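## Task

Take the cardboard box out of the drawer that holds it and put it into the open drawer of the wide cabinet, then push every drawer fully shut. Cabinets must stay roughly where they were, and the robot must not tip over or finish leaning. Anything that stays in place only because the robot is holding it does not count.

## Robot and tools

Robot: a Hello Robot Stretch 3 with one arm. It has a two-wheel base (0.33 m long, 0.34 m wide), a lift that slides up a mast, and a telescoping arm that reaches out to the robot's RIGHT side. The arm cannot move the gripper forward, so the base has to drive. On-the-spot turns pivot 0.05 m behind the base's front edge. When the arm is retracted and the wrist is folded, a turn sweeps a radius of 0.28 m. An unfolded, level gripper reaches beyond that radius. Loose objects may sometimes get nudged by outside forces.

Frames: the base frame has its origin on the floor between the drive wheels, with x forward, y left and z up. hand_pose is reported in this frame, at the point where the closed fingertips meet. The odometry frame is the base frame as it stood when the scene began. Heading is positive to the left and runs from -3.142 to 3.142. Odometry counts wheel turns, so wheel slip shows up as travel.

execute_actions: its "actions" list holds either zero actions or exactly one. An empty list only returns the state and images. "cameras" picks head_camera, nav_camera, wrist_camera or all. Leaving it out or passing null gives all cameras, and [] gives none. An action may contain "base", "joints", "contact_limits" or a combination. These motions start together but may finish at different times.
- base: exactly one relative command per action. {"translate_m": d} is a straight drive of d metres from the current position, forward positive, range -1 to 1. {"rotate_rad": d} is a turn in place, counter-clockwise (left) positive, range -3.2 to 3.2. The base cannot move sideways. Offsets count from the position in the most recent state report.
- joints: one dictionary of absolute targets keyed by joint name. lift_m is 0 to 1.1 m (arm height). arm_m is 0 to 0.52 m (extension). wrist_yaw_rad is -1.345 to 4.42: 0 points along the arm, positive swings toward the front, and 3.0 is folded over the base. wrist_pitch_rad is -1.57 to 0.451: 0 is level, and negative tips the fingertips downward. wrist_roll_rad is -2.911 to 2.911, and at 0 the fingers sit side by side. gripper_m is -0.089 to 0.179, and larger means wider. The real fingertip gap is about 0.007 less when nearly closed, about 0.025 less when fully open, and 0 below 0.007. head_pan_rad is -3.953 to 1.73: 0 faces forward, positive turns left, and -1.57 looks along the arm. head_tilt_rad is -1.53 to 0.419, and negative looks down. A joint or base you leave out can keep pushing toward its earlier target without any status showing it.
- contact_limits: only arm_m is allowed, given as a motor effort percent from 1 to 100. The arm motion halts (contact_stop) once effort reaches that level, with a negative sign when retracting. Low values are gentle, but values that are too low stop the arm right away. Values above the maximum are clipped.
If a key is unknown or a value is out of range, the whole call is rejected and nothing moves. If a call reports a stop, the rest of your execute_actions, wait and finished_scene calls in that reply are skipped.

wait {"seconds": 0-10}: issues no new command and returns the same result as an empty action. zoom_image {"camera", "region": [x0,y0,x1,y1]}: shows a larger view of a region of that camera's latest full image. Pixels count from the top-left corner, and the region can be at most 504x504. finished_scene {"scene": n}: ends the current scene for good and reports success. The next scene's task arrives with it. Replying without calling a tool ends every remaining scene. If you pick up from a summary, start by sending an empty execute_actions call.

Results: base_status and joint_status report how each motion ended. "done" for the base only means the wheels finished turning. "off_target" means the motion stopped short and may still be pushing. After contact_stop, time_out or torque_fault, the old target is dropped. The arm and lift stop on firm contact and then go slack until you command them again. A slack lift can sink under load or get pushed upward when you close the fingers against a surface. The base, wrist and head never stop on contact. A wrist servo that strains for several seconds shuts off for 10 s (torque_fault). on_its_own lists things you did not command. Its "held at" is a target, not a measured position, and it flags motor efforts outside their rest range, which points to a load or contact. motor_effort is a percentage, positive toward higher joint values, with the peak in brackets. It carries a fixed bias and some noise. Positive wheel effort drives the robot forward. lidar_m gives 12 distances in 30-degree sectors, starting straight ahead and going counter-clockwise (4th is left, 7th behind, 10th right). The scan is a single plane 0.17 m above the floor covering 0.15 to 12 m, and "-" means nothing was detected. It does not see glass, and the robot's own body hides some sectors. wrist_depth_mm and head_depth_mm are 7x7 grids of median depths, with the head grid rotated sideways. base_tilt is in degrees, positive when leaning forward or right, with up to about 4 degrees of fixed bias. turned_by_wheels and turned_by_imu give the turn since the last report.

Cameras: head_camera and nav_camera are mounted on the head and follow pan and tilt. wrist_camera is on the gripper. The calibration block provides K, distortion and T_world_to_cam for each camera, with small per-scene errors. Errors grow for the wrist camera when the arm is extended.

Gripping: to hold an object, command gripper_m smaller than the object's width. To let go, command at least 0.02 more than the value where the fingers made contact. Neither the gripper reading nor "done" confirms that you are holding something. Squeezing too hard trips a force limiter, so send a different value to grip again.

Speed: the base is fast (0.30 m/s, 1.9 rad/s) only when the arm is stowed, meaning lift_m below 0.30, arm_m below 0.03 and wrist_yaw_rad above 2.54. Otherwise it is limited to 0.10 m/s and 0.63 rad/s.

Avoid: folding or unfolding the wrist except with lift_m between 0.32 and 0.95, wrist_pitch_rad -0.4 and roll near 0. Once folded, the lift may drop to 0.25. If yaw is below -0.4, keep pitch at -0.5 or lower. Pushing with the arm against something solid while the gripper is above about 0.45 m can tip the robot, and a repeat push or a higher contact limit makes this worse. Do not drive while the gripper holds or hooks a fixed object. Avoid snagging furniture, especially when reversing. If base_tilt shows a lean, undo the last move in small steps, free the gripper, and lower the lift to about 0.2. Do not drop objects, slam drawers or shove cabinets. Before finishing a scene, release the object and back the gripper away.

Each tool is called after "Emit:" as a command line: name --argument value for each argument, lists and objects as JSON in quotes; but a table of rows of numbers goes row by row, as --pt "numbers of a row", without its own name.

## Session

Emit:
execute_actions --actions '[]'

Scene clock: 0.00 s.
base_odometry: x=+0.000 y=+0.000 heading=+0.000 (m, m, rad; odometry frame)
turned_by_wheels: +0.000 (rad since the last result)
turned_by_imu: +0.000 (rad since the last result)
base_tilt: forward=-2.7 right=+0.4 (deg)
lidar_m: 1.86 2.13 2.08 1.52 2.37 2.49 2.33 1.98 0.86 0.86 0.97 1.87
head_depth_mm: 1778 1779 1769 1759 1749 1750 1740 / 1824 1828 1819 1810 1811 1797 1783 / 1868 1892 1874 1880 1852 1850 1834 / 1908 1932 1931 1897 1892 1892 1886 / 1909 1992 1985 1978 1977 1965 1961 / 1885 2059 2052 2046 2015 2013 2011 / 1890 2124 2115 2099 2096 2084 2069
base_status: not commanded
joint_positions: lift_m=+0.336 arm_m=-0.002 wrist_yaw_rad=+3.125 wrist_pitch_rad=-0.454 wrist_roll_rad=+0.003 gripper_m=+0.037 head_pan_rad=-0.012 head_tilt_rad=-0.021
joint_status: not commanded
motor_effort: left_wheel=+0 right_wheel=+1 lift_m=+42 arm_m=+1 wrist_yaw_rad=+1 wrist_pitch_rad=+6 wrist_roll_rad=+0 gripper_m=+0 head_pan_rad=+0 head_tilt_rad=+2 (%)
hand_pose: x=-0.0176 y=+0.0765 z=+0.3410 quat_wxyz=(+0.165, +0.691, +0.153, +0.687) (m; base frame)
wrist_depth_mm: - - - - - - - / - - - - - - - / 928 958 - 968 956 - - / 727 743 - 744 763 778 781 / 597 602 620 635 639 644 641 / 524 521 - 541 520 533 547 / 452 - - - 469 465 465
pictures: head_camera (sideways: a quarter turn clockwise sets it upright), nav_camera (sideways: a quarter turn counterclockwise sets it upright), wrist_camera
camera_calibration (this result's frames):
head_camera: T_world_to_cam=[[0.0196979, 0.0365705, -0.999137, 1.32011], [-0.0367595, 0.998682, 0.0358291, -0.036599], [0.99913, 0.036022, 0.0210163, -0.0812408], [0, 0, 0, 1]] pos_world=[0.0538212, -0.00880008, 1.32199]
nav_camera: T_world_to_cam=[[-0.0311635, 0.00180261, 0.999513, -1.25998], [-0.0034885, -0.999992, 0.00169471, 0.049932], [0.999508, -0.00343398, 0.0311695, -0.0901392], [0, 0, 0, 1]] pos_world=[0.0510036, 0.0518933, 1.26209]
wrist_camera: T_world_to_cam=[[0.999959, -0.00886456, 0.00209178, 0.0167426], [-0.00388286, -0.622648, -0.782492, 0.342425], [0.00823889, 0.782452, -0.622657, 0.318808], [0, 0, 0, 1]] pos_world=[-0.018039, -0.0360933, 0.466418]
Images, in order (width x height): head_camera 896x504, nav_camera 672x504, wrist_camera 644x364.

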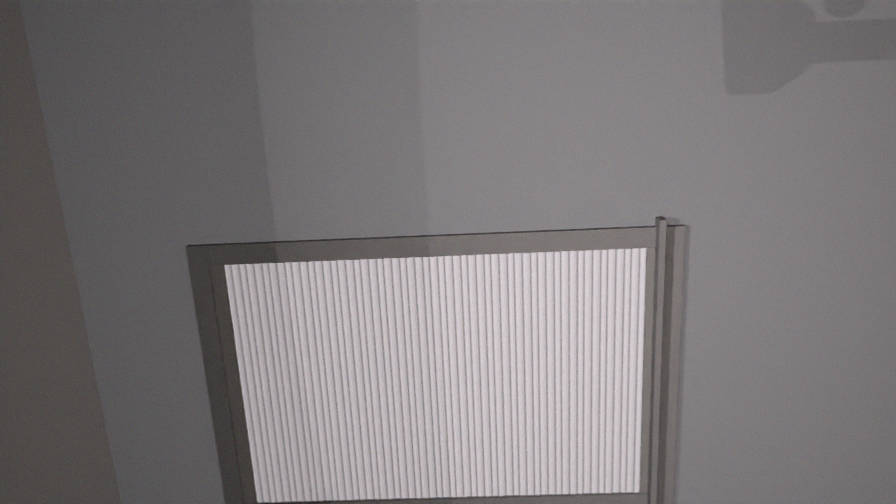

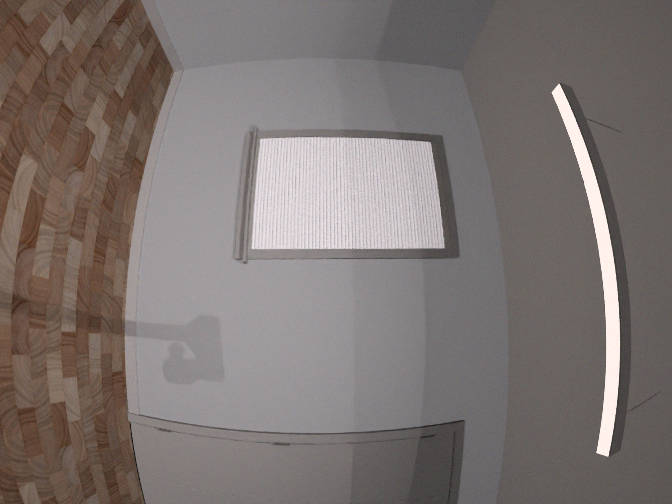

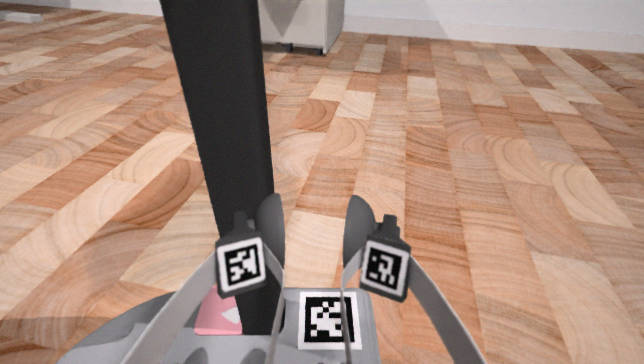

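Emit:
execute_actions --actions '[{"joints": {"head_pan_rad": 1.57, "head_tilt_rad": -0.5}}]' --cameras '["head_camera", "nav_camera"]'

Emit:
execute_actions --actions '[{"joints": {"head_pan_rad": -1.57, "head_tilt_rad": -0.6}}]' --cameras '["head_camera", "nav_camera"]'

Emit:
execute_actions --actions '[{"joints": {"head_pan_rad": -3.14, "head_tilt_rad": -0.4}}]' --cameras '["head_camera", "nav_camera"]'

Scene clock: 6.73 s.
base_odometry: x=+0.000 y=+0.000 heading=+0.000 (m, m, rad; odometry frame)
turned_by_wheels: +0.000 (rad since the last result)
turned_by_imu: +0.000 (rad since the last result)
base_tilt: forward=-2.7 right=+0.4 (deg)
lidar_m: 1.86 2.13 2.09 1.52 2.37 2.48 2.32 1.98 0.87 0.86 0.97 1.87
head_depth_mm: 1757 1869 2003 2175 2167 1704 1402 / 1787 1914 2058 2253 2207 1714 1408 / 1814 1967 2099 2207 2059 1735 1414 / 1869 2013 2152 1713 1707 1738 1422 / 1921 2084 2233 1793 1611 1753 1431 / 1977 2137 2330 2535 1685 1766 1439 / 2018 2180 2376 2613 2323 1771 1486
base_status: not commanded
joint_positions: lift_m=+0.336 arm_m=-0.002 wrist_yaw_rad=+3.125 wrist_pitch_rad=-0.454 wrist_roll_rad=+0.003 gripper_m=+0.037 head_pan_rad=+1.563 head_tilt_rad=-0.494
joint_status: all done
motor_effort: left_wheel=+0(0) right_wheel=+0(1) lift_m=+42(42) arm_m=+1(1) wrist_yaw_rad=+0(0) wrist_pitch_rad=+6(6) wrist_roll_rad=+0(0) gripper_m=+1(0) head_pan_rad=+4(52) head_tilt_rad=-3(41) (%)
hand_pose: x=-0.0176 y=+0.0765 z=+0.3410 quat_wxyz=(+0.165, +0.691, +0.153, +0.687) (m; base frame)
wrist_depth_mm: - - - - - - - / - - - - - - - / 892 931 - 955 968 985 - / 713 726 - 759 764 777 787 / 608 617 611 617 623 619 631 / 520 537 - 550 526 534 547 / 456 - - - 468 472 478
pictures: head_camera (sideways: a quarter turn clockwise sets it upright), nav_camera (sideways: a quarter turn counterclockwise sets it upright)
camera_calibration (this result's frames):
head_camera: T_world_to_cam=[[-0.0403168, -0.437292, -0.898416, 1.18876], [-0.998357, -0.01901, 0.0540546, -0.0544326], [-0.0407165, 0.899119, -0.435807, 0.519705], [0, 0, 0, 1]] pos_world=[0.0147444, 0.0515225, 1.29743]
nav_camera: T_world_to_cam=[[0.00200053, 0.427154, 0.904177, -1.13547], [0.999997, 0.000253904, -0.00233248, 0.0490535], [-0.0012259, 0.904179, -0.427152, 0.512526], [0, 0, 0, 1]] pos_world=[-0.0461535, 0.0215938, 1.24571]
Images, in order (width x height): head_camera 896x504, nav_camera 672x504.

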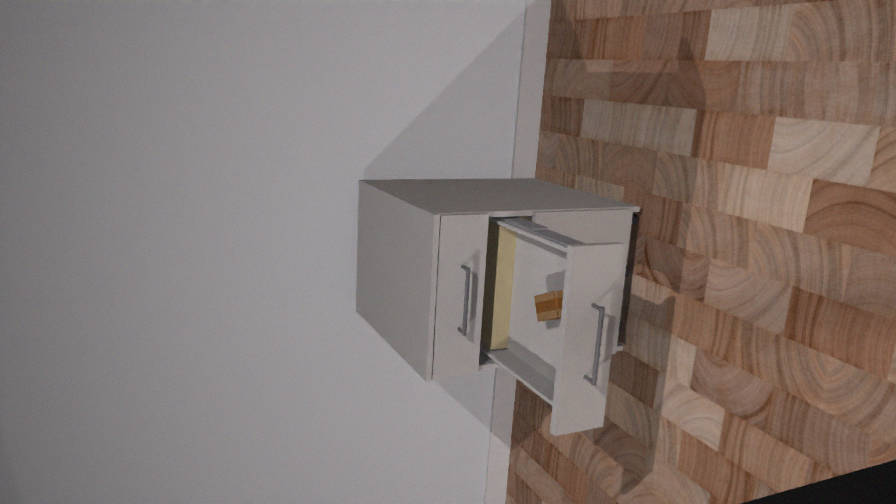

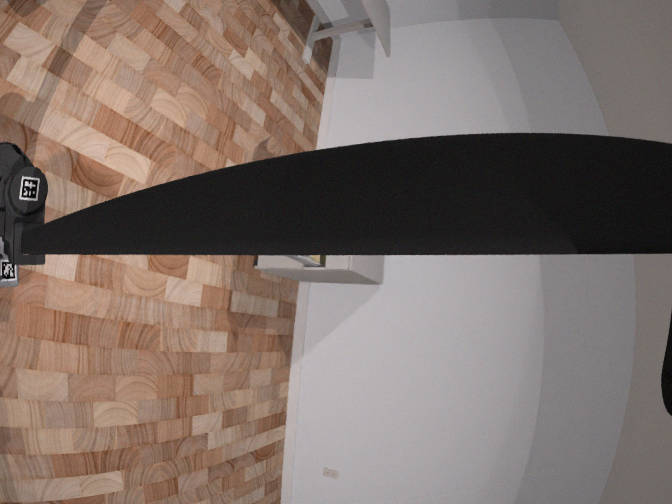

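Scene clock: 8.73 s.
base_odometry: x=+0.000 y=+0.000 heading=+0.000 (m, m, rad; odometry frame)
turned_by_wheels: +0.000 (rad since the last result)
turned_by_imu: +0.000 (rad since the last result)
base_tilt: forward=-2.6 right=+0.4 (deg)
lidar_m: 1.86 2.12 2.08 1.52 2.38 2.48 2.33 1.98 0.87 0.86 0.97 1.86
head_depth_mm: 1401 1282 1147 1269 1448 1202 1272 / 1429 1318 1181 1303 1492 1237 1294 / 1461 1361 1211 1334 1533 1269 1316 / 1503 1400 1241 1387 1598 1303 1327 / 1539 1447 1279 1424 1631 1337 1340 / 1580 1493 1307 1479 1640 1388 1349 / 1618 1768 1979 2245 2023 1542 1347
base_status: not commanded
joint_positions: lift_m=+0.336 arm_m=-0.002 wrist_yaw_rad=+3.125 wrist_pitch_rad=-0.454 wrist_roll_rad=+0.003 gripper_m=+0.037 head_pan_rad=-1.563 head_tilt_rad=-0.593
joint_status: all done
motor_effort: left_wheel=+0(0) right_wheel=+1(0) lift_m=+42(42) arm_m=+1(1) wrist_yaw_rad=+0(0) wrist_pitch_rad=+6(6) wrist_roll_rad=+0(0) gripper_m=+0(0) head_pan_rad=-4(50) head_tilt_rad=-5(20) (%)
hand_pose: x=-0.0176 y=+0.0765 z=+0.3410 quat_wxyz=(+0.165, +0.691, +0.153, +0.687) (m; base frame)
wrist_depth_mm: - - - - - - - / - - - - - - - / 903 911 - 971 984 957 - / 733 736 - 754 769 788 792 / 604 611 616 630 625 643 654 / 524 523 - 551 525 536 545 / 452 - - - 460 486 477
pictures: head_camera (sideways: a quarter turn clockwise sets it upright), nav_camera (sideways: a quarter turn counterclockwise sets it upright)
camera_calibration (this result's frames):
head_camera: T_world_to_cam=[[0.0325893, 0.524518, -0.850775, 1.12618], [0.997967, 0.0295749, 0.056461, -0.0697359], [0.0547764, -0.850885, -0.522488, 0.63191], [0, 0, 0, 1]] pos_world=[-0.00172101, -0.0509555, 1.29223]
nav_camera: T_world_to_cam=[[0.00556414, -0.514387, 0.85754, -1.07466], [-0.999866, -0.0160502, -0.00313994, 0.0623035], [0.0153789, -0.857408, -0.514407, 0.62596], [0, 0, 0, 1]] pos_world=[0.0586482, -0.0150898, 1.24376]
Images, in order (width x height): head_camera 896x504, nav_camera 672x504.

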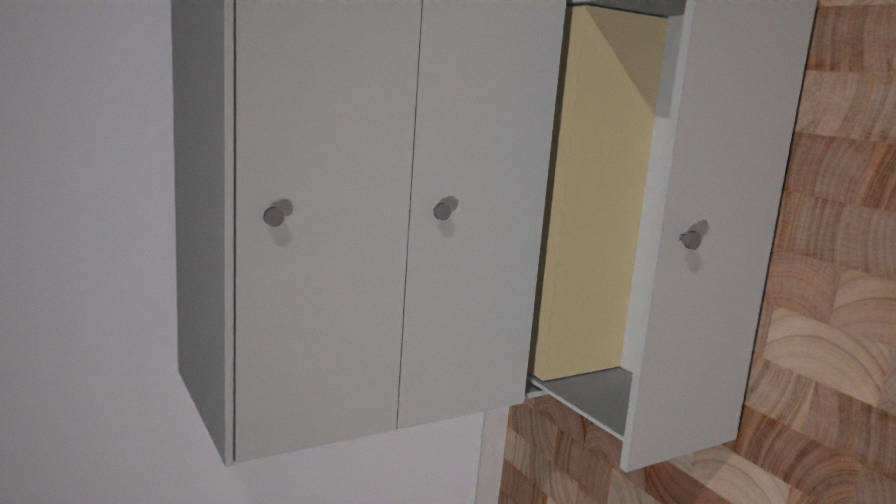

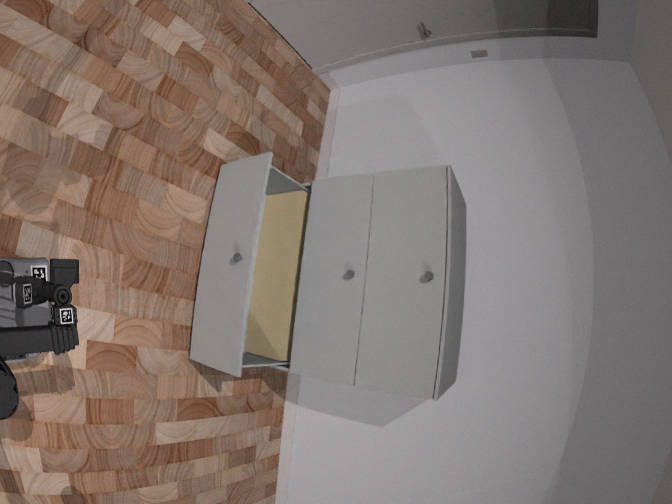

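Scene clock: 10.07 s.
base_odometry: x=+0.000 y=+0.000 heading=+0.000 (m, m, rad; odometry frame)
turned_by_wheels: +0.000 (rad since the last result)
turned_by_imu: +0.000 (rad since the last result)
base_tilt: forward=-2.6 right=+0.5 (deg)
lidar_m: 1.87 2.12 2.08 1.51 2.37 2.49 2.33 1.98 0.87 0.86 0.96 1.86
head_depth_mm: 2463 2611 2789 2978 2482 1863 1504 / 2541 2721 2863 3090 2514 1886 1504 / 2593 2803 2954 3163 2555 1892 1524 / 2692 2871 2965 3013 2572 1905 1525 / 2736 2932 3101 2527 2616 1933 1529 / 2782 3040 3207 3272 2635 1963 1545 / 2864 2929 2967 3011 2646 1969 1558
base_status: not commanded
joint_positions: lift_m=+0.336 arm_m=-0.002 wrist_yaw_rad=+3.125 wrist_pitch_rad=-0.454 wrist_roll_rad=+0.003 gripper_m=+0.037 head_pan_rad=-3.133 head_tilt_rad=-0.409
joint_status: all done
motor_effort: left_wheel=+0(0) right_wheel=+0(0) lift_m=+42(42) arm_m=+1(1) wrist_yaw_rad=+0(0) wrist_pitch_rad=+6(6) wrist_roll_rad=+0(0) gripper_m=+0(0) head_pan_rad=-4(50) head_tilt_rad=+6(30) (%)
hand_pose: x=-0.0176 y=+0.0765 z=+0.3410 quat_wxyz=(+0.165, +0.691, +0.153, +0.687) (m; base frame)
wrist_depth_mm: - - - - - - - / - - - - - - - / 935 937 - 983 993 994 - / 720 744 - 757 771 778 778 / 604 619 609 626 639 624 651 / 516 523 - 550 517 541 555 / 458 - - - 461 479 474
pictures: head_camera (sideways: a quarter turn clockwise sets it upright), nav_camera (sideways: a quarter turn counterclockwise sets it upright)
camera_calibration (this result's frames):
head_camera: T_world_to_cam=[[0.360245, -0.033625, -0.932252, 1.23047], [0.0403179, -0.997855, 0.051571, -0.057541], [-0.931986, -0.0561647, -0.358116, 0.424042], [0, 0, 0, 1]] pos_world=[-0.0457483, 0.00777295, 1.30193]
nav_camera: T_world_to_cam=[[-0.349012, -0.00451101, 0.937107, -1.1763], [-0.0172789, 0.999849, -0.00162224, 0.0543344], [-0.936959, -0.0167584, -0.349038, 0.41658], [0, 0, 0, 1]] pos_world=[-0.0192874, -0.0526514, 1.24781]
Images, in order (width x height): head_camera 896x504, nav_camera 672x504.

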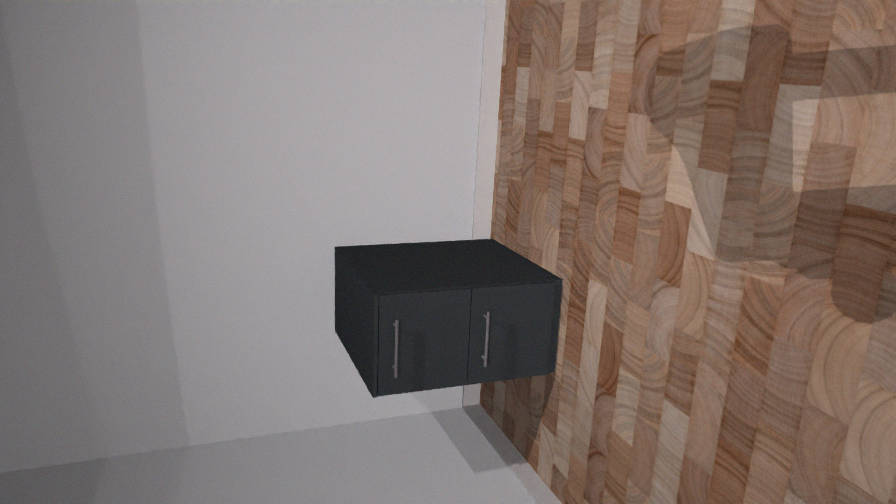

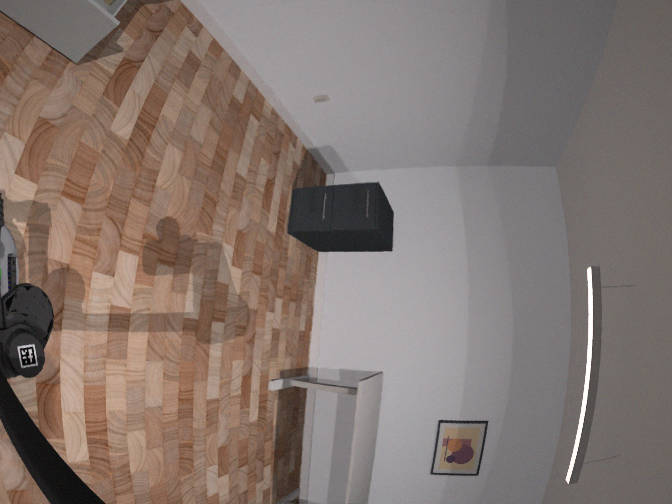

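Emit:
execute_actions --actions '[{"joints": {"lift_m": 0.28, "head_pan_rad": -1.57, "head_tilt_rad": -0.8}}]' --cameras '[]'

Emit:
execute_actions --actions '[{"base": {"rotate_rad": 1.965}}]' --cameras '[]'

Emit:
execute_actions --actions '[{"base": {"translate_m": 0.885}}]' --cameras '[]'

Emit:
execute_actions --actions '[{"base": {"rotate_rad": 0.939}}]' --cameras '[]'

Emit:
execute_actions --actions '[{"joints": {"lift_m": 0.7, "wrist_pitch_rad": -0.4}}]' --cameras '["head_camera", "nav_camera"]'

Scene clock: 32.50 s.
base_odometry: x=+0.000 y=+0.000 heading=+0.000 (m, m, rad; odometry frame)
turned_by_wheels: +0.000 (rad since the last result)
turned_by_imu: +0.000 (rad since the last result)
base_tilt: forward=-2.6 right=+0.4 (deg)
lidar_m: 1.86 2.12 2.08 1.52 2.36 2.49 2.33 1.98 0.86 0.86 0.97 1.86
head_depth_mm: 1028 1118 1270 1479 1290 1356 1184 / 1048 1138 1302 1539 1326 1366 1191 / 1073 1164 1327 1566 1340 1375 1200 / 1092 1195 1361 1617 1385 1368 1203 / 1123 1221 1405 1649 1450 1386 1213 / 1145 1250 1442 1653 1511 1400 1213 / 1174 1347 2188 2003 1604 1406 1216
base_status: not commanded
joint_positions: lift_m=+0.280 arm_m=-0.002 wrist_yaw_rad=+3.125 wrist_pitch_rad=-0.455 wrist_roll_rad=+0.003 gripper_m=+0.037 head_pan_rad=-1.577 head_tilt_rad=-0.790
joint_status: all done
motor_effort: left_wheel=+0(0) right_wheel=+1(0) lift_m=+25(35) arm_m=+1(1) wrist_yaw_rad=+0(0) wrist_pitch_rad=+6(6) wrist_roll_rad=+0(0) gripper_m=+0(0) head_pan_rad=+4(50) head_tilt_rad=-7(39) (%)
hand_pose: x=-0.0176 y=+0.0764 z=+0.2850 quat_wxyz=(+0.166, +0.691, +0.154, +0.687) (m; base frame)
wrist_depth_mm: - - - - - - - / - - - - - - - / 807 813 - 852 852 866 904 / 632 636 - 669 675 689 686 / 535 537 541 557 557 544 574 / 458 - - - 480 478 478 / - - - - 410 417 420
pictures: none
No camera images: the call's "cameras" was empty. Leave "cameras" out to get every camera's image.

Scene clock: 34.97 s.
base_odometry: x=+0.000 y=+0.000 heading=+1.965 (m, m, rad; odometry frame)
turned_by_wheels: +1.965 (rad since the last result)
turned_by_imu: +1.995 (rad since the last result)
base_tilt: forward=-2.6 right=+0.4 (deg)
lidar_m: 1.59 2.49 2.33 2.17 0.88 0.86 0.91 1.89 1.86 2.01 2.11 1.52
head_depth_mm: 1725 1924 2151 1910 1585 1347 1185 / 1835 2059 2233 1916 1595 1358 1192 / 1952 2215 2349 1937 1593 1374 1193 / 2108 2379 2476 1956 1608 1384 1204 / 2283 2593 2497 1971 1619 1389 1207 / 2410 2678 2525 1989 1645 1388 1214 / 2264 2439 2506 2012 1653 1402 1218
base_status: done
joint_positions: lift_m=+0.280 arm_m=-0.002 wrist_yaw_rad=+3.125 wrist_pitch_rad=-0.455 wrist_roll_rad=+0.003 gripper_m=+0.037 head_pan_rad=-1.577 head_tilt_rad=-0.791
joint_status: not commanded
motor_effort: left_wheel=-2(7) right_wheel=+5(16) lift_m=+25(26) arm_m=+1(0) wrist_yaw_rad=+0(0) wrist_pitch_rad=+6(6) wrist_roll_rad=+0(0) gripper_m=+1(0) head_pan_rad=+4(3) head_tilt_rad=-6(7) (%)
hand_pose: x=-0.0176 y=+0.0764 z=+0.2850 quat_wxyz=(+0.166, +0.691, +0.154, +0.687) (m; base frame)
wrist_depth_mm: - - - - - - - / 693 - - - - - - / 732 816 - 855 830 865 886 / 645 653 - 655 673 679 698 / 533 531 547 567 558 555 564 / 453 - - - 471 477 482 / - - - - 417 416 417
pictures: none
No camera images: the call's "cameras" was empty. Leave "cameras" out to get every camera's image.

Scene clock: 39.57 s.
base_odometry: x=-0.340 y=+0.817 heading=+1.965 (m, m, rad; odometry frame)
turned_by_wheels: +0.000 (rad since the last result)
turned_by_imu: -0.001 (rad since the last result)
base_tilt: forward=-2.6 right=+0.5 (deg)
lidar_m: 1.47 2.12 1.95 2.24 2.43 1.62 1.69 2.42 2.39 1.76 0.77 0.76
head_depth_mm: 2260 2464 2369 1906 1577 1353 1182 / 2390 2674 2420 1918 1586 1352 1194 / 2322 2607 2431 1943 1600 1363 1187 / 2035 2237 2384 1943 1616 1373 1198 / 1798 1981 2195 1980 1620 1387 1208 / 1620 1766 1929 1978 1645 1403 1171 / 1470 1577 1719 1827 1648 1395 790
base_status: done
joint_positions: lift_m=+0.280 arm_m=-0.002 wrist_yaw_rad=+3.125 wrist_pitch_rad=-0.455 wrist_roll_rad=+0.003 gripper_m=+0.037 head_pan_rad=-1.577 head_tilt_rad=-0.791
joint_status: not commanded
motor_effort: left_wheel=-2(5) right_wheel=+4(13) lift_m=+25(26) arm_m=+1(1) wrist_yaw_rad=+0(0) wrist_pitch_rad=+6(6) wrist_roll_rad=+0(0) gripper_m=+1(0) head_pan_rad=+3(4) head_tilt_rad=-6(6) (%)
hand_pose: x=-0.0176 y=+0.0764 z=+0.2850 quat_wxyz=(+0.166, +0.691, +0.154, +0.687) (m; base frame)
wrist_depth_mm: - - - - - - - / - - - - - - - / 792 807 - 847 863 868 873 / 646 640 - 672 668 698 684 / 530 537 545 550 551 556 573 / 462 - - - 471 473 485 / - - - - 404 416 418
pictures: none
No camera images: the call's "cameras" was empty. Leave "cameras" out to get every camera's image.

Scene clock: 41.30 s.
base_odometry: x=-0.340 y=+0.817 heading=+2.904 (m, m, rad; odometry frame)
turned_by_wheels: +0.939 (rad since the last result)
turned_by_imu: +0.953 (rad since the last result)
base_tilt: forward=-2.6 right=+0.4 (deg)
lidar_m: 1.95 2.25 2.36 1.62 1.64 2.48 2.39 1.94 1.41 0.76 0.79 1.94
head_depth_mm: 1194 1353 1545 1762 1587 1350 1183 / 1193 1349 1339 1007 1105 914 1167 / 1197 1344 1198 1012 1111 943 1177 / 1204 1348 1220 999 1119 956 1184 / 1202 1351 1240 1024 1127 950 1187 / 1200 1353 1556 1804 1632 1400 1222 / 1198 1350 1551 1823 1660 1405 1227
base_status: done
joint_positions: lift_m=+0.280 arm_m=-0.002 wrist_yaw_rad=+3.125 wrist_pitch_rad=-0.455 wrist_roll_rad=+0.003 gripper_m=+0.037 head_pan_rad=-1.577 head_tilt_rad=-0.791
joint_status: not commanded
motor_effort: left_wheel=-2(7) right_wheel=+4(14) lift_m=+25(26) arm_m=+0(0) wrist_yaw_rad=+0(0) wrist_pitch_rad=+6(6) wrist_roll_rad=+0(0) gripper_m=+0(1) head_pan_rad=+3(4) head_tilt_rad=-6(6) (%)
hand_pose: x=-0.0176 y=+0.0764 z=+0.2850 quat_wxyz=(+0.166, +0.691, +0.154, +0.687) (m; base frame)
wrist_depth_mm: - - - - - - - / - - - - - - - / 796 836 - 846 878 877 892 / 646 656 - 663 676 673 692 / 536 539 536 546 555 568 568 / 455 - - - 485 473 484 / - - - - 408 413 418
pictures: none
No camera images: the call's "cameras" was empty. Leave "cameras" out to get every camera's image.

Scene clock: 45.97 s.
base_odometry: x=-0.340 y=+0.817 heading=+2.904 (m, m, rad; odometry frame)
turned_by_wheels: +0.000 (rad since the last result)
turned_by_imu: +0.000 (rad since the last result)
base_tilt: forward=-2.7 right=+0.4 (deg)
lidar_m: 1.95 2.24 2.36 1.62 1.64 2.47 2.38 1.93 1.42 0.76 0.79 1.94
head_depth_mm: 1192 1353 1540 1758 1580 1351 1222 / 1195 1351 1348 1005 1105 912 1209 / 1203 1350 1203 1013 1114 943 1193 / 1200 1352 1218 998 1122 958 1223 / 1196 1345 1233 1024 1133 947 1190 / 1202 1355 1543 1814 1643 1405 1210 / 1206 1360 1553 1818 1656 1402 1224
base_status: not commanded
joint_positions: lift_m=+0.700 arm_m=-0.002 wrist_yaw_rad=+3.125 wrist_pitch_rad=-0.419 wrist_roll_rad=+0.003 gripper_m=+0.037 head_pan_rad=-1.577 head_tilt_rad=-0.791
joint_status: all done
motor_effort: left_wheel=-1(2) right_wheel=+5(5) lift_m=+54(57) arm_m=+0(0) wrist_yaw_rad=+0(0) wrist_pitch_rad=+9(12) wrist_roll_rad=+0(0) gripper_m=+0(0) head_pan_rad=+4(3) head_tilt_rad=-5(5) (%)
hand_pose: x=-0.0175 y=+0.0810 z=+0.7119 quat_wxyz=(+0.153, +0.694, +0.141, +0.689) (m; base frame)
wrist_depth_mm: - - - - - - - / - - - - - - - / - - - - - - - / - - - - - - - / - - - - - - - / 914 956 - 964 958 991 - / 854 835 833 844 856 859 860
pictures: head_camera (sideways: a quarter turn clockwise sets it upright), nav_camera (sideways: a quarter turn counterclockwise sets it upright)
camera_calibration (this result's frames):
head_camera: T_world_to_cam=[[0.0408074, 0.681158, -0.730999, 0.969988], [0.998214, 0.00415738, 0.0595984, -0.073807], [0.0436349, -0.732125, -0.679771, 0.836589], [0, 0, 0, 1]] pos_world=[-0.00241202, -0.0479208, 1.28215]
nav_camera: T_world_to_cam=[[-0.00252561, -0.673081, 0.739564, -0.920817], [-0.999988, -0.00136324, -0.00465566, 0.0642766], [0.00414184, -0.739567, -0.67307, 0.832436], [0, 0, 0, 1]] pos_world=[0.0585024, -0.00405422, 1.24159]
Images, in order (width x height): head_camera 896x504, nav_camera 672x504.

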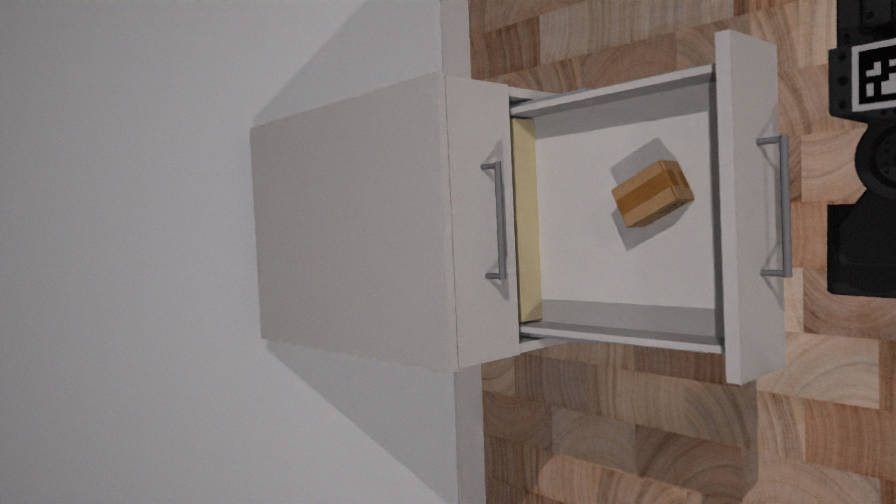

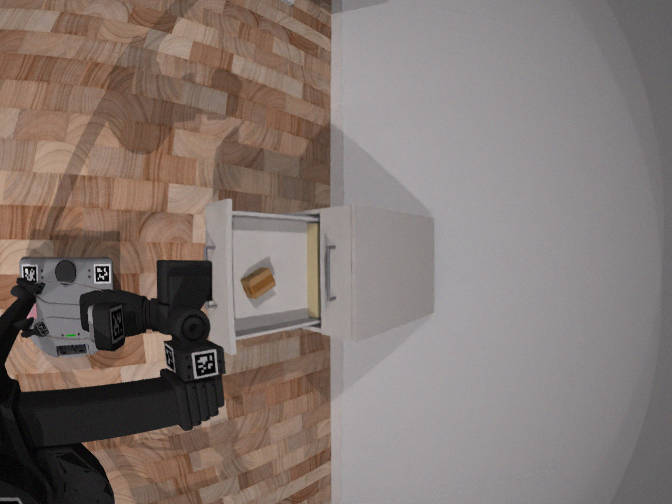

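Emit:
execute_actions --actions '[{"joints": {"wrist_yaw_rad": 0.0, "gripper_m": 0.135}}]' --cameras '[]'

Emit:
execute_actions --actions '[{"joints": {"wrist_pitch_rad": -1.5, "arm_m": 0.43}}]' --cameras '["head_camera", "wrist_camera"]'

Scene clock: 54.17 s.
base_odometry: x=-0.340 y=+0.817 heading=+2.904 (m, m, rad; odometry frame)
turned_by_wheels: +0.000 (rad since the last result)
turned_by_imu: +0.000 (rad since the last result)
base_tilt: forward=-2.6 right=+0.4 (deg)
lidar_m: 1.95 2.25 2.36 1.62 1.64 2.47 2.39 1.94 1.41 0.76 0.79 1.94
head_depth_mm: 1193 1350 1549 1767 1582 1350 1223 / 1199 1349 1336 1007 1104 907 1206 / 1202 1352 1200 1013 1110 953 - / 1201 1353 1218 997 1121 957 1183 / 1201 1351 1231 1025 1124 946 1192 / 1197 1353 1545 1821 1637 1400 1206 / 1198 1359 1560 1808 1652 1409 1223
base_status: not commanded
joint_positions: lift_m=+0.700 arm_m=-0.002 wrist_yaw_rad=+0.002 wrist_pitch_rad=-0.419 wrist_roll_rad=+0.003 gripper_m=+0.135 head_pan_rad=-1.577 head_tilt_rad=-0.791
joint_status: all done
motor_effort: left_wheel=-2(2) right_wheel=+4(5) lift_m=+54(53) arm_m=+0(1) wrist_yaw_rad=-2(2) wrist_pitch_rad=+9(9) wrist_roll_rad=+0(0) gripper_m=+1(81) head_pan_rad=+4(5) head_tilt_rad=-6(6) (%)
hand_pose: x=-0.0211 y=-0.3675 z=+0.7119 quat_wxyz=(+0.691, +0.148, -0.692, -0.147) (m; base frame)
wrist_depth_mm: - - 995 979 - - - / - - 579 590 727 - - / - - 559 552 591 - - / - - 697 688 - - - / - - 607 604 654 - - / 969 865 510 485 515 - - / 827 337 341 344 345 843 880
pictures: none
No camera images: the call's "cameras" was empty. Leave "cameras" out to get every camera's image.

Scene clock: 58.53 s.
base_odometry: x=-0.340 y=+0.817 heading=+2.904 (m, m, rad; odometry frame)
turned_by_wheels: +0.000 (rad since the last result)
turned_by_imu: +0.000 (rad since the last result)
base_tilt: forward=-2.6 right=+0.5 (deg)
lidar_m: 1.95 2.25 2.36 1.62 1.64 2.47 2.39 1.93 1.42 0.76 0.79 1.94
head_depth_mm: 1195 1345 1544 1761 1638 - 1164 / 1198 1352 1452 - 1078 913 1168 / 1198 1352 1252 - 1096 945 1169 / 1196 1354 1215 1000 1114 953 1178 / 1202 1352 1236 1022 1134 950 1191 / 1200 1346 1556 1821 1647 1397 1208 / 1201 1357 1557 1832 1664 1403 1223
base_status: not commanded
joint_positions: lift_m=+0.700 arm_m=+0.430 wrist_yaw_rad=+0.000 wrist_pitch_rad=-1.495 wrist_roll_rad=+0.003 gripper_m=+0.135 head_pan_rad=-1.577 head_tilt_rad=-0.791
joint_status: all done
motor_effort: left_wheel=-2(2) right_wheel=+4(5) lift_m=+54(54) arm_m=+4(4) wrist_yaw_rad=+0(1) wrist_pitch_rad=-2(5) wrist_roll_rad=+0(0) gripper_m=+0(1) head_pan_rad=+4(3) head_tilt_rad=-6(6) (%)
hand_pose: x=-0.0216 y=-0.5700 z=+0.5809 quat_wxyz=(+0.518, +0.480, -0.519, -0.482) (m; base frame)
wrist_depth_mm: 688 320 326 328 331 714 693 / 698 334 338 337 334 722 726 / 716 337 340 343 342 718 737 / 753 344 349 303 349 738 756 / 746 300 361 358 357 772 798 / 756 363 365 363 366 - 804 / 779 293 297 296 295 310 779
pictures: head_camera (sideways: a quarter turn clockwise sets it upright), wrist_camera
camera_calibration (this result's frames):
head_camera: T_world_to_cam=[[0.0408074, 0.681158, -0.730999, 0.969988], [0.998214, 0.00415738, 0.0595984, -0.073807], [0.0436349, -0.732125, -0.679771, 0.836589], [0, 0, 0, 1]] pos_world=[-0.00241202, -0.0479208, 1.28215]
wrist_camera: T_world_to_cam=[[-0.999975, -0.00485967, -0.00512439, -0.02226], [-0.00553775, 0.989864, 0.141909, 0.50972], [0.00438282, 0.141934, -0.989866, 0.82223], [0, 0, 0, 1]] pos_world=[-0.0230404, -0.621364, 0.74145]
Images, in order (width x height): head_camera 896x504, wrist_camera 644x364.

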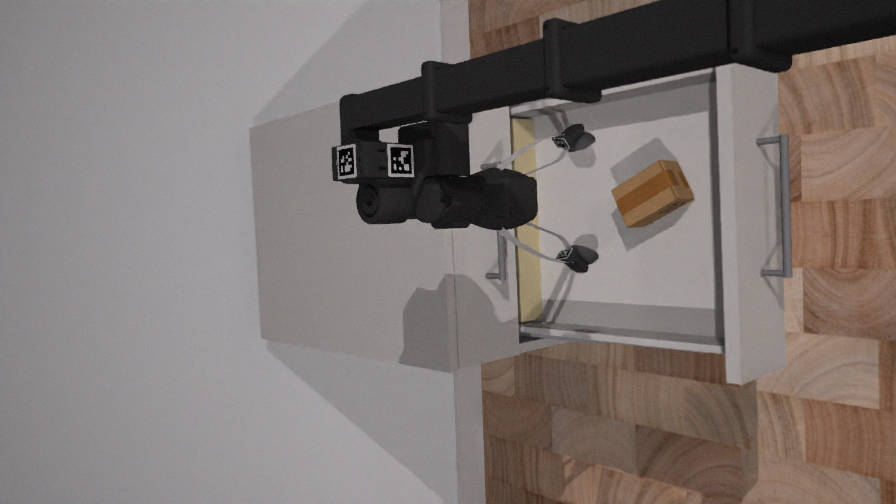

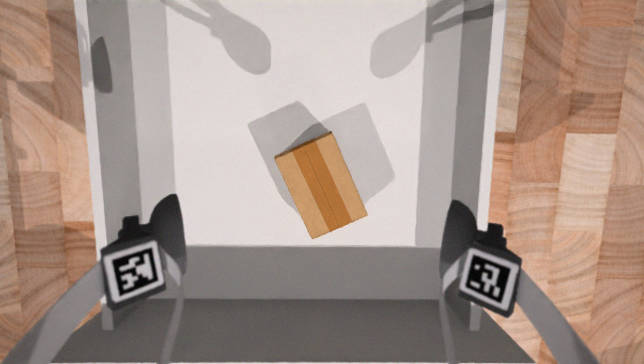

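Emit:
execute_actions --actions '[{"joints": {"wrist_yaw_rad": 0.41, "arm_m": 0.434, "lift_m": 0.6, "gripper_m": 0.12}}]' --cameras '["wrist_camera"]'

Scene clock: 68.83 s.
base_odometry: x=-0.340 y=+0.817 heading=+2.904 (m, m, rad; odometry frame)
turned_by_wheels: +0.000 (rad since the last result)
turned_by_imu: +0.000 (rad since the last result)
base_tilt: forward=-2.6 right=+0.4 (deg)
lidar_m: 1.95 2.25 2.36 1.62 1.64 2.47 2.39 1.93 1.42 0.76 0.79 1.94
head_depth_mm: 1202 1344 1538 1758 1590 1384 - / 1199 1344 1341 1005 1089 854 1171 / 1196 1348 1204 1019 1062 944 1177 / 1196 1354 1217 999 1118 956 1177 / 1200 1354 1232 1024 1127 948 1188 / 1203 1354 1545 1815 1640 1398 1209 / 1207 1354 1546 1816 1653 1402 1219
base_status: not commanded
joint_positions: lift_m=+0.600 arm_m=+0.434 wrist_yaw_rad=+0.408 wrist_pitch_rad=-1.495 wrist_roll_rad=+0.003 gripper_m=+0.120 head_pan_rad=-1.577 head_tilt_rad=-0.791
joint_status: all done
motor_effort: left_wheel=-2(2) right_wheel=+4(5) lift_m=+26(48) arm_m=+4(5) wrist_yaw_rad=+2(2) wrist_pitch_rad=-2(2) wrist_roll_rad=+0(0) gripper_m=+0(58) head_pan_rad=+5(4) head_tilt_rad=-5(6) (%)
hand_pose: x=-0.0235 y=-0.5745 z=+0.4818 quat_wxyz=(+0.605, +0.575, -0.411, -0.367) (m; base frame)
wrist_depth_mm: 199 234 235 236 236 238 239 / 216 239 241 239 237 244 232 / 235 242 244 244 244 246 211 / 245 250 249 201 251 251 211 / 254 253 256 207 256 244 648 / 251 261 264 262 265 209 683 / 207 232 266 269 269 226 697
pictures: wrist_camera
camera_calibration (this result's frames):
wrist_camera: T_world_to_cam=[[-0.915878, -0.401425, -0.00512563, -0.250482], [-0.398021, 0.906295, 0.142157, 0.470809], [-0.0524199, 0.132238, -0.989831, 0.717839], [0, 0, 0, 1]] pos_world=[-0.0043902, -0.622168, 0.642326]
Images, in order (width x height): wrist_camera 644x364.

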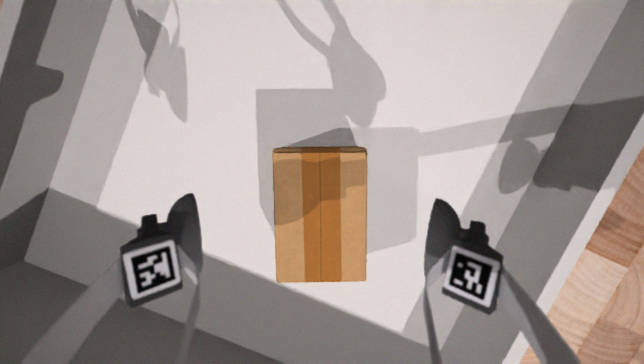

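Emit:
execute_actions --actions '[{"joints": {"lift_m": 0.548}}]' --cameras '[]'

Emit:
execute_actions --actions '[{"joints": {"gripper_m": 0.03}}]' --cameras '["wrist_camera"]'

Emit:
execute_actions --actions '[{"joints": {"lift_m": 0.7}}]' --cameras '["head_camera", "wrist_camera"]'

Scene clock: 76.30 s.
base_odometry: x=-0.340 y=+0.817 heading=+2.904 (m, m, rad; odometry frame)
turned_by_wheels: +0.000 (rad since the last result)
turned_by_imu: +0.000 (rad since the last result)
base_tilt: forward=-2.6 right=+0.5 (deg)
lidar_m: 1.96 2.24 2.36 1.62 1.64 2.48 2.39 1.93 1.42 0.76 0.79 1.94
head_depth_mm: 1198 1345 1542 1767 1578 1364 1201 / 1197 1349 1341 1004 1118 854 1172 / 1194 1348 1202 998 1058 947 1175 / 1191 1343 1210 998 1118 953 1182 / 1199 1354 1226 1023 1130 946 1184 / 1199 1355 1554 1818 1642 1395 1213 / 1203 1350 1554 1818 1654 1409 1225
base_status: not commanded
joint_positions: lift_m=+0.548 arm_m=+0.434 wrist_yaw_rad=+0.408 wrist_pitch_rad=-1.495 wrist_roll_rad=+0.003 gripper_m=+0.120 head_pan_rad=-1.577 head_tilt_rad=-0.791
joint_status: all done
motor_effort: left_wheel=-2(2) right_wheel=+5(4) lift_m=+25(25) arm_m=+4(4) wrist_yaw_rad=+2(1) wrist_pitch_rad=-2(2) wrist_roll_rad=+0(0) gripper_m=+0(1) head_pan_rad=+4(4) head_tilt_rad=-5(6) (%)
hand_pose: x=-0.0235 y=-0.5744 z=+0.4298 quat_wxyz=(+0.605, +0.575, -0.411, -0.367) (m; base frame)
wrist_depth_mm: 185 186 184 185 186 186 186 / 189 189 189 191 191 191 193 / 193 192 193 193 195 196 195 / 197 196 196 147 199 200 194 / 201 201 201 151 202 202 181 / 204 208 207 154 207 205 170 / 206 211 210 211 213 212 157
pictures: none
No camera images: the call's "cameras" was empty. Leave "cameras" out to get every camera's image.

Scene clock: 77.70 s.
base_odometry: x=-0.340 y=+0.817 heading=+2.904 (m, m, rad; odometry frame)
turned_by_wheels: +0.000 (rad since the last result)
turned_by_imu: +0.000 (rad since the last result)
base_tilt: forward=-2.7 right=+0.5 (deg)
lidar_m: 1.95 2.25 2.36 1.62 1.64 2.47 2.39 1.94 1.41 0.76 0.79 1.94
head_depth_mm: 1197 1349 1534 1755 1581 1363 1210 / 1199 1352 1336 1003 1123 854 1169 / 1195 1346 1202 995 - 942 1173 / 1197 1347 1216 1000 1117 952 1179 / 1198 1354 1227 1023 1128 948 1190 / 1200 1354 1550 1813 1647 1388 1213 / 1202 1352 1560 1818 1655 1409 1220
base_status: not commanded
joint_positions: lift_m=+0.548 arm_m=+0.434 wrist_yaw_rad=+0.408 wrist_pitch_rad=-1.495 wrist_roll_rad=+0.003 gripper_m=+0.031 head_pan_rad=-1.577 head_tilt_rad=-0.791
joint_status: all done
motor_effort: left_wheel=-2(2) right_wheel=+5(5) lift_m=+26(26) arm_m=+3(4) wrist_yaw_rad=+1(2) wrist_pitch_rad=-2(2) wrist_roll_rad=+0(0) gripper_m=-14(87) head_pan_rad=+4(3) head_tilt_rad=-6(6) (%)
hand_pose: x=-0.0235 y=-0.5744 z=+0.4298 quat_wxyz=(+0.605, +0.575, -0.411, -0.367) (m; base frame)
wrist_depth_mm: 185 186 185 186 187 187 188 / 190 189 189 190 190 191 191 / 191 193 194 192 195 195 194 / 196 197 197 146 196 201 196 / 201 200 150 150 201 203 181 / 205 206 180 153 208 207 170 / 206 211 212 211 213 199 161
pictures: wrist_camera
camera_calibration (this result's frames):
wrist_camera: T_world_to_cam=[[-0.915855, -0.401476, -0.00512574, -0.250778], [-0.39807, 0.90627, 0.142176, 0.478174], [-0.0524348, 0.132253, -0.989828, 0.666373], [0, 0, 0, 1]] pos_world=[-0.00438849, -0.622166, 0.590325]
Images, in order (width x height): wrist_camera 644x364.

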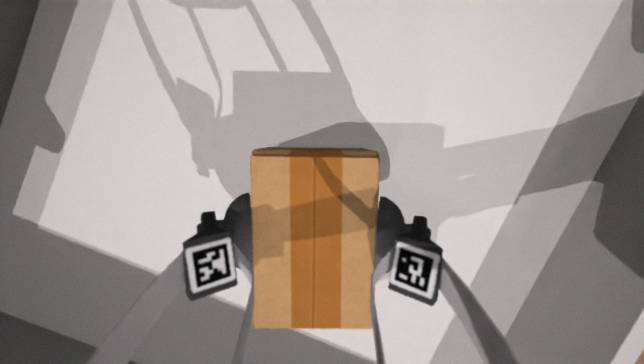

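Scene clock: 79.90 s.
base_odometry: x=-0.340 y=+0.817 heading=+2.904 (m, m, rad; odometry frame)
turned_by_wheels: +0.000 (rad since the last result)
turned_by_imu: +0.000 (rad since the last result)
base_tilt: forward=-2.6 right=+0.5 (deg)
lidar_m: 1.95 2.25 2.37 1.62 1.64 2.48 2.39 1.93 1.41 0.76 0.79 1.95
head_depth_mm: 1195 1353 1546 1756 1636 - 1165 / 1197 1348 1475 - 1083 914 1168 / 1197 1355 1252 - 1033 951 1175 / 1193 1347 1213 999 1119 954 1186 / 1200 1350 1232 1021 1127 948 1184 / 1201 1352 1549 1823 1643 1396 1218 / 1199 1351 1553 1813 1652 1412 1221
base_status: not commanded
joint_positions: lift_m=+0.700 arm_m=+0.434 wrist_yaw_rad=+0.408 wrist_pitch_rad=-1.496 wrist_roll_rad=+0.003 gripper_m=+0.031 head_pan_rad=-1.577 head_tilt_rad=-0.791
joint_status: all done
motor_effort: left_wheel=-2(2) right_wheel=+5(5) lift_m=+55(58) arm_m=+3(4) wrist_yaw_rad=+1(1) wrist_pitch_rad=-2(2) wrist_roll_rad=+0(0) gripper_m=-14(14) head_pan_rad=+3(3) head_tilt_rad=-6(5) (%)
hand_pose: x=-0.0235 y=-0.5744 z=+0.5809 quat_wxyz=(+0.605, +0.575, -0.411, -0.367) (m; base frame)
wrist_depth_mm: 683 312 328 328 331 322 211 / 706 325 339 334 338 333 708 / 717 329 342 342 345 341 724 / 744 348 345 147 353 351 741 / 303 352 150 150 334 748 757 / 260 283 222 152 338 802 783 / 796 521 266 290 361 824 789
pictures: head_camera (sideways: a quarter turn clockwise sets it upright), wrist_camera
camera_calibration (this result's frames):
head_camera: T_world_to_cam=[[0.0408075, 0.681158, -0.730999, 0.969988], [0.998214, 0.00415726, 0.0595984, -0.073807], [0.0436348, -0.732125, -0.679771, 0.836589], [0, 0, 0, 1]] pos_world=[-0.00241202, -0.0479208, 1.28215]
wrist_camera: T_world_to_cam=[[-0.915855, -0.401476, -0.00512625, -0.250003], [-0.398064, 0.906257, 0.14228, 0.456598], [-0.0524763, 0.132349, -0.989813, 0.81597], [0, 0, 0, 1]] pos_world=[-0.00439255, -0.622158, 0.741412]
Images, in order (width x height): head_camera 896x504, wrist_camera 644x364.

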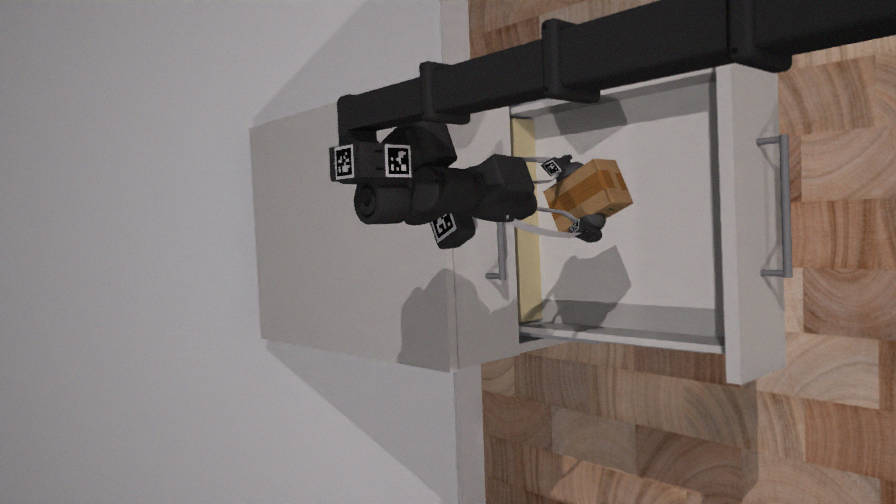

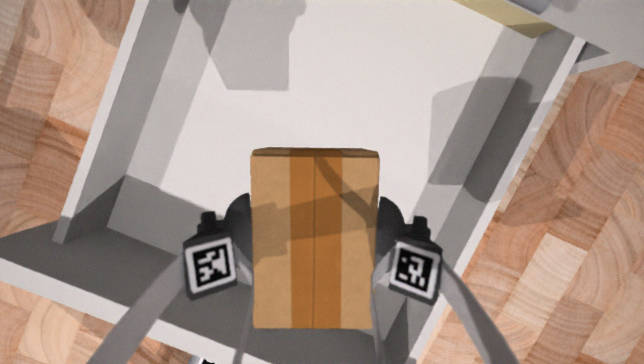

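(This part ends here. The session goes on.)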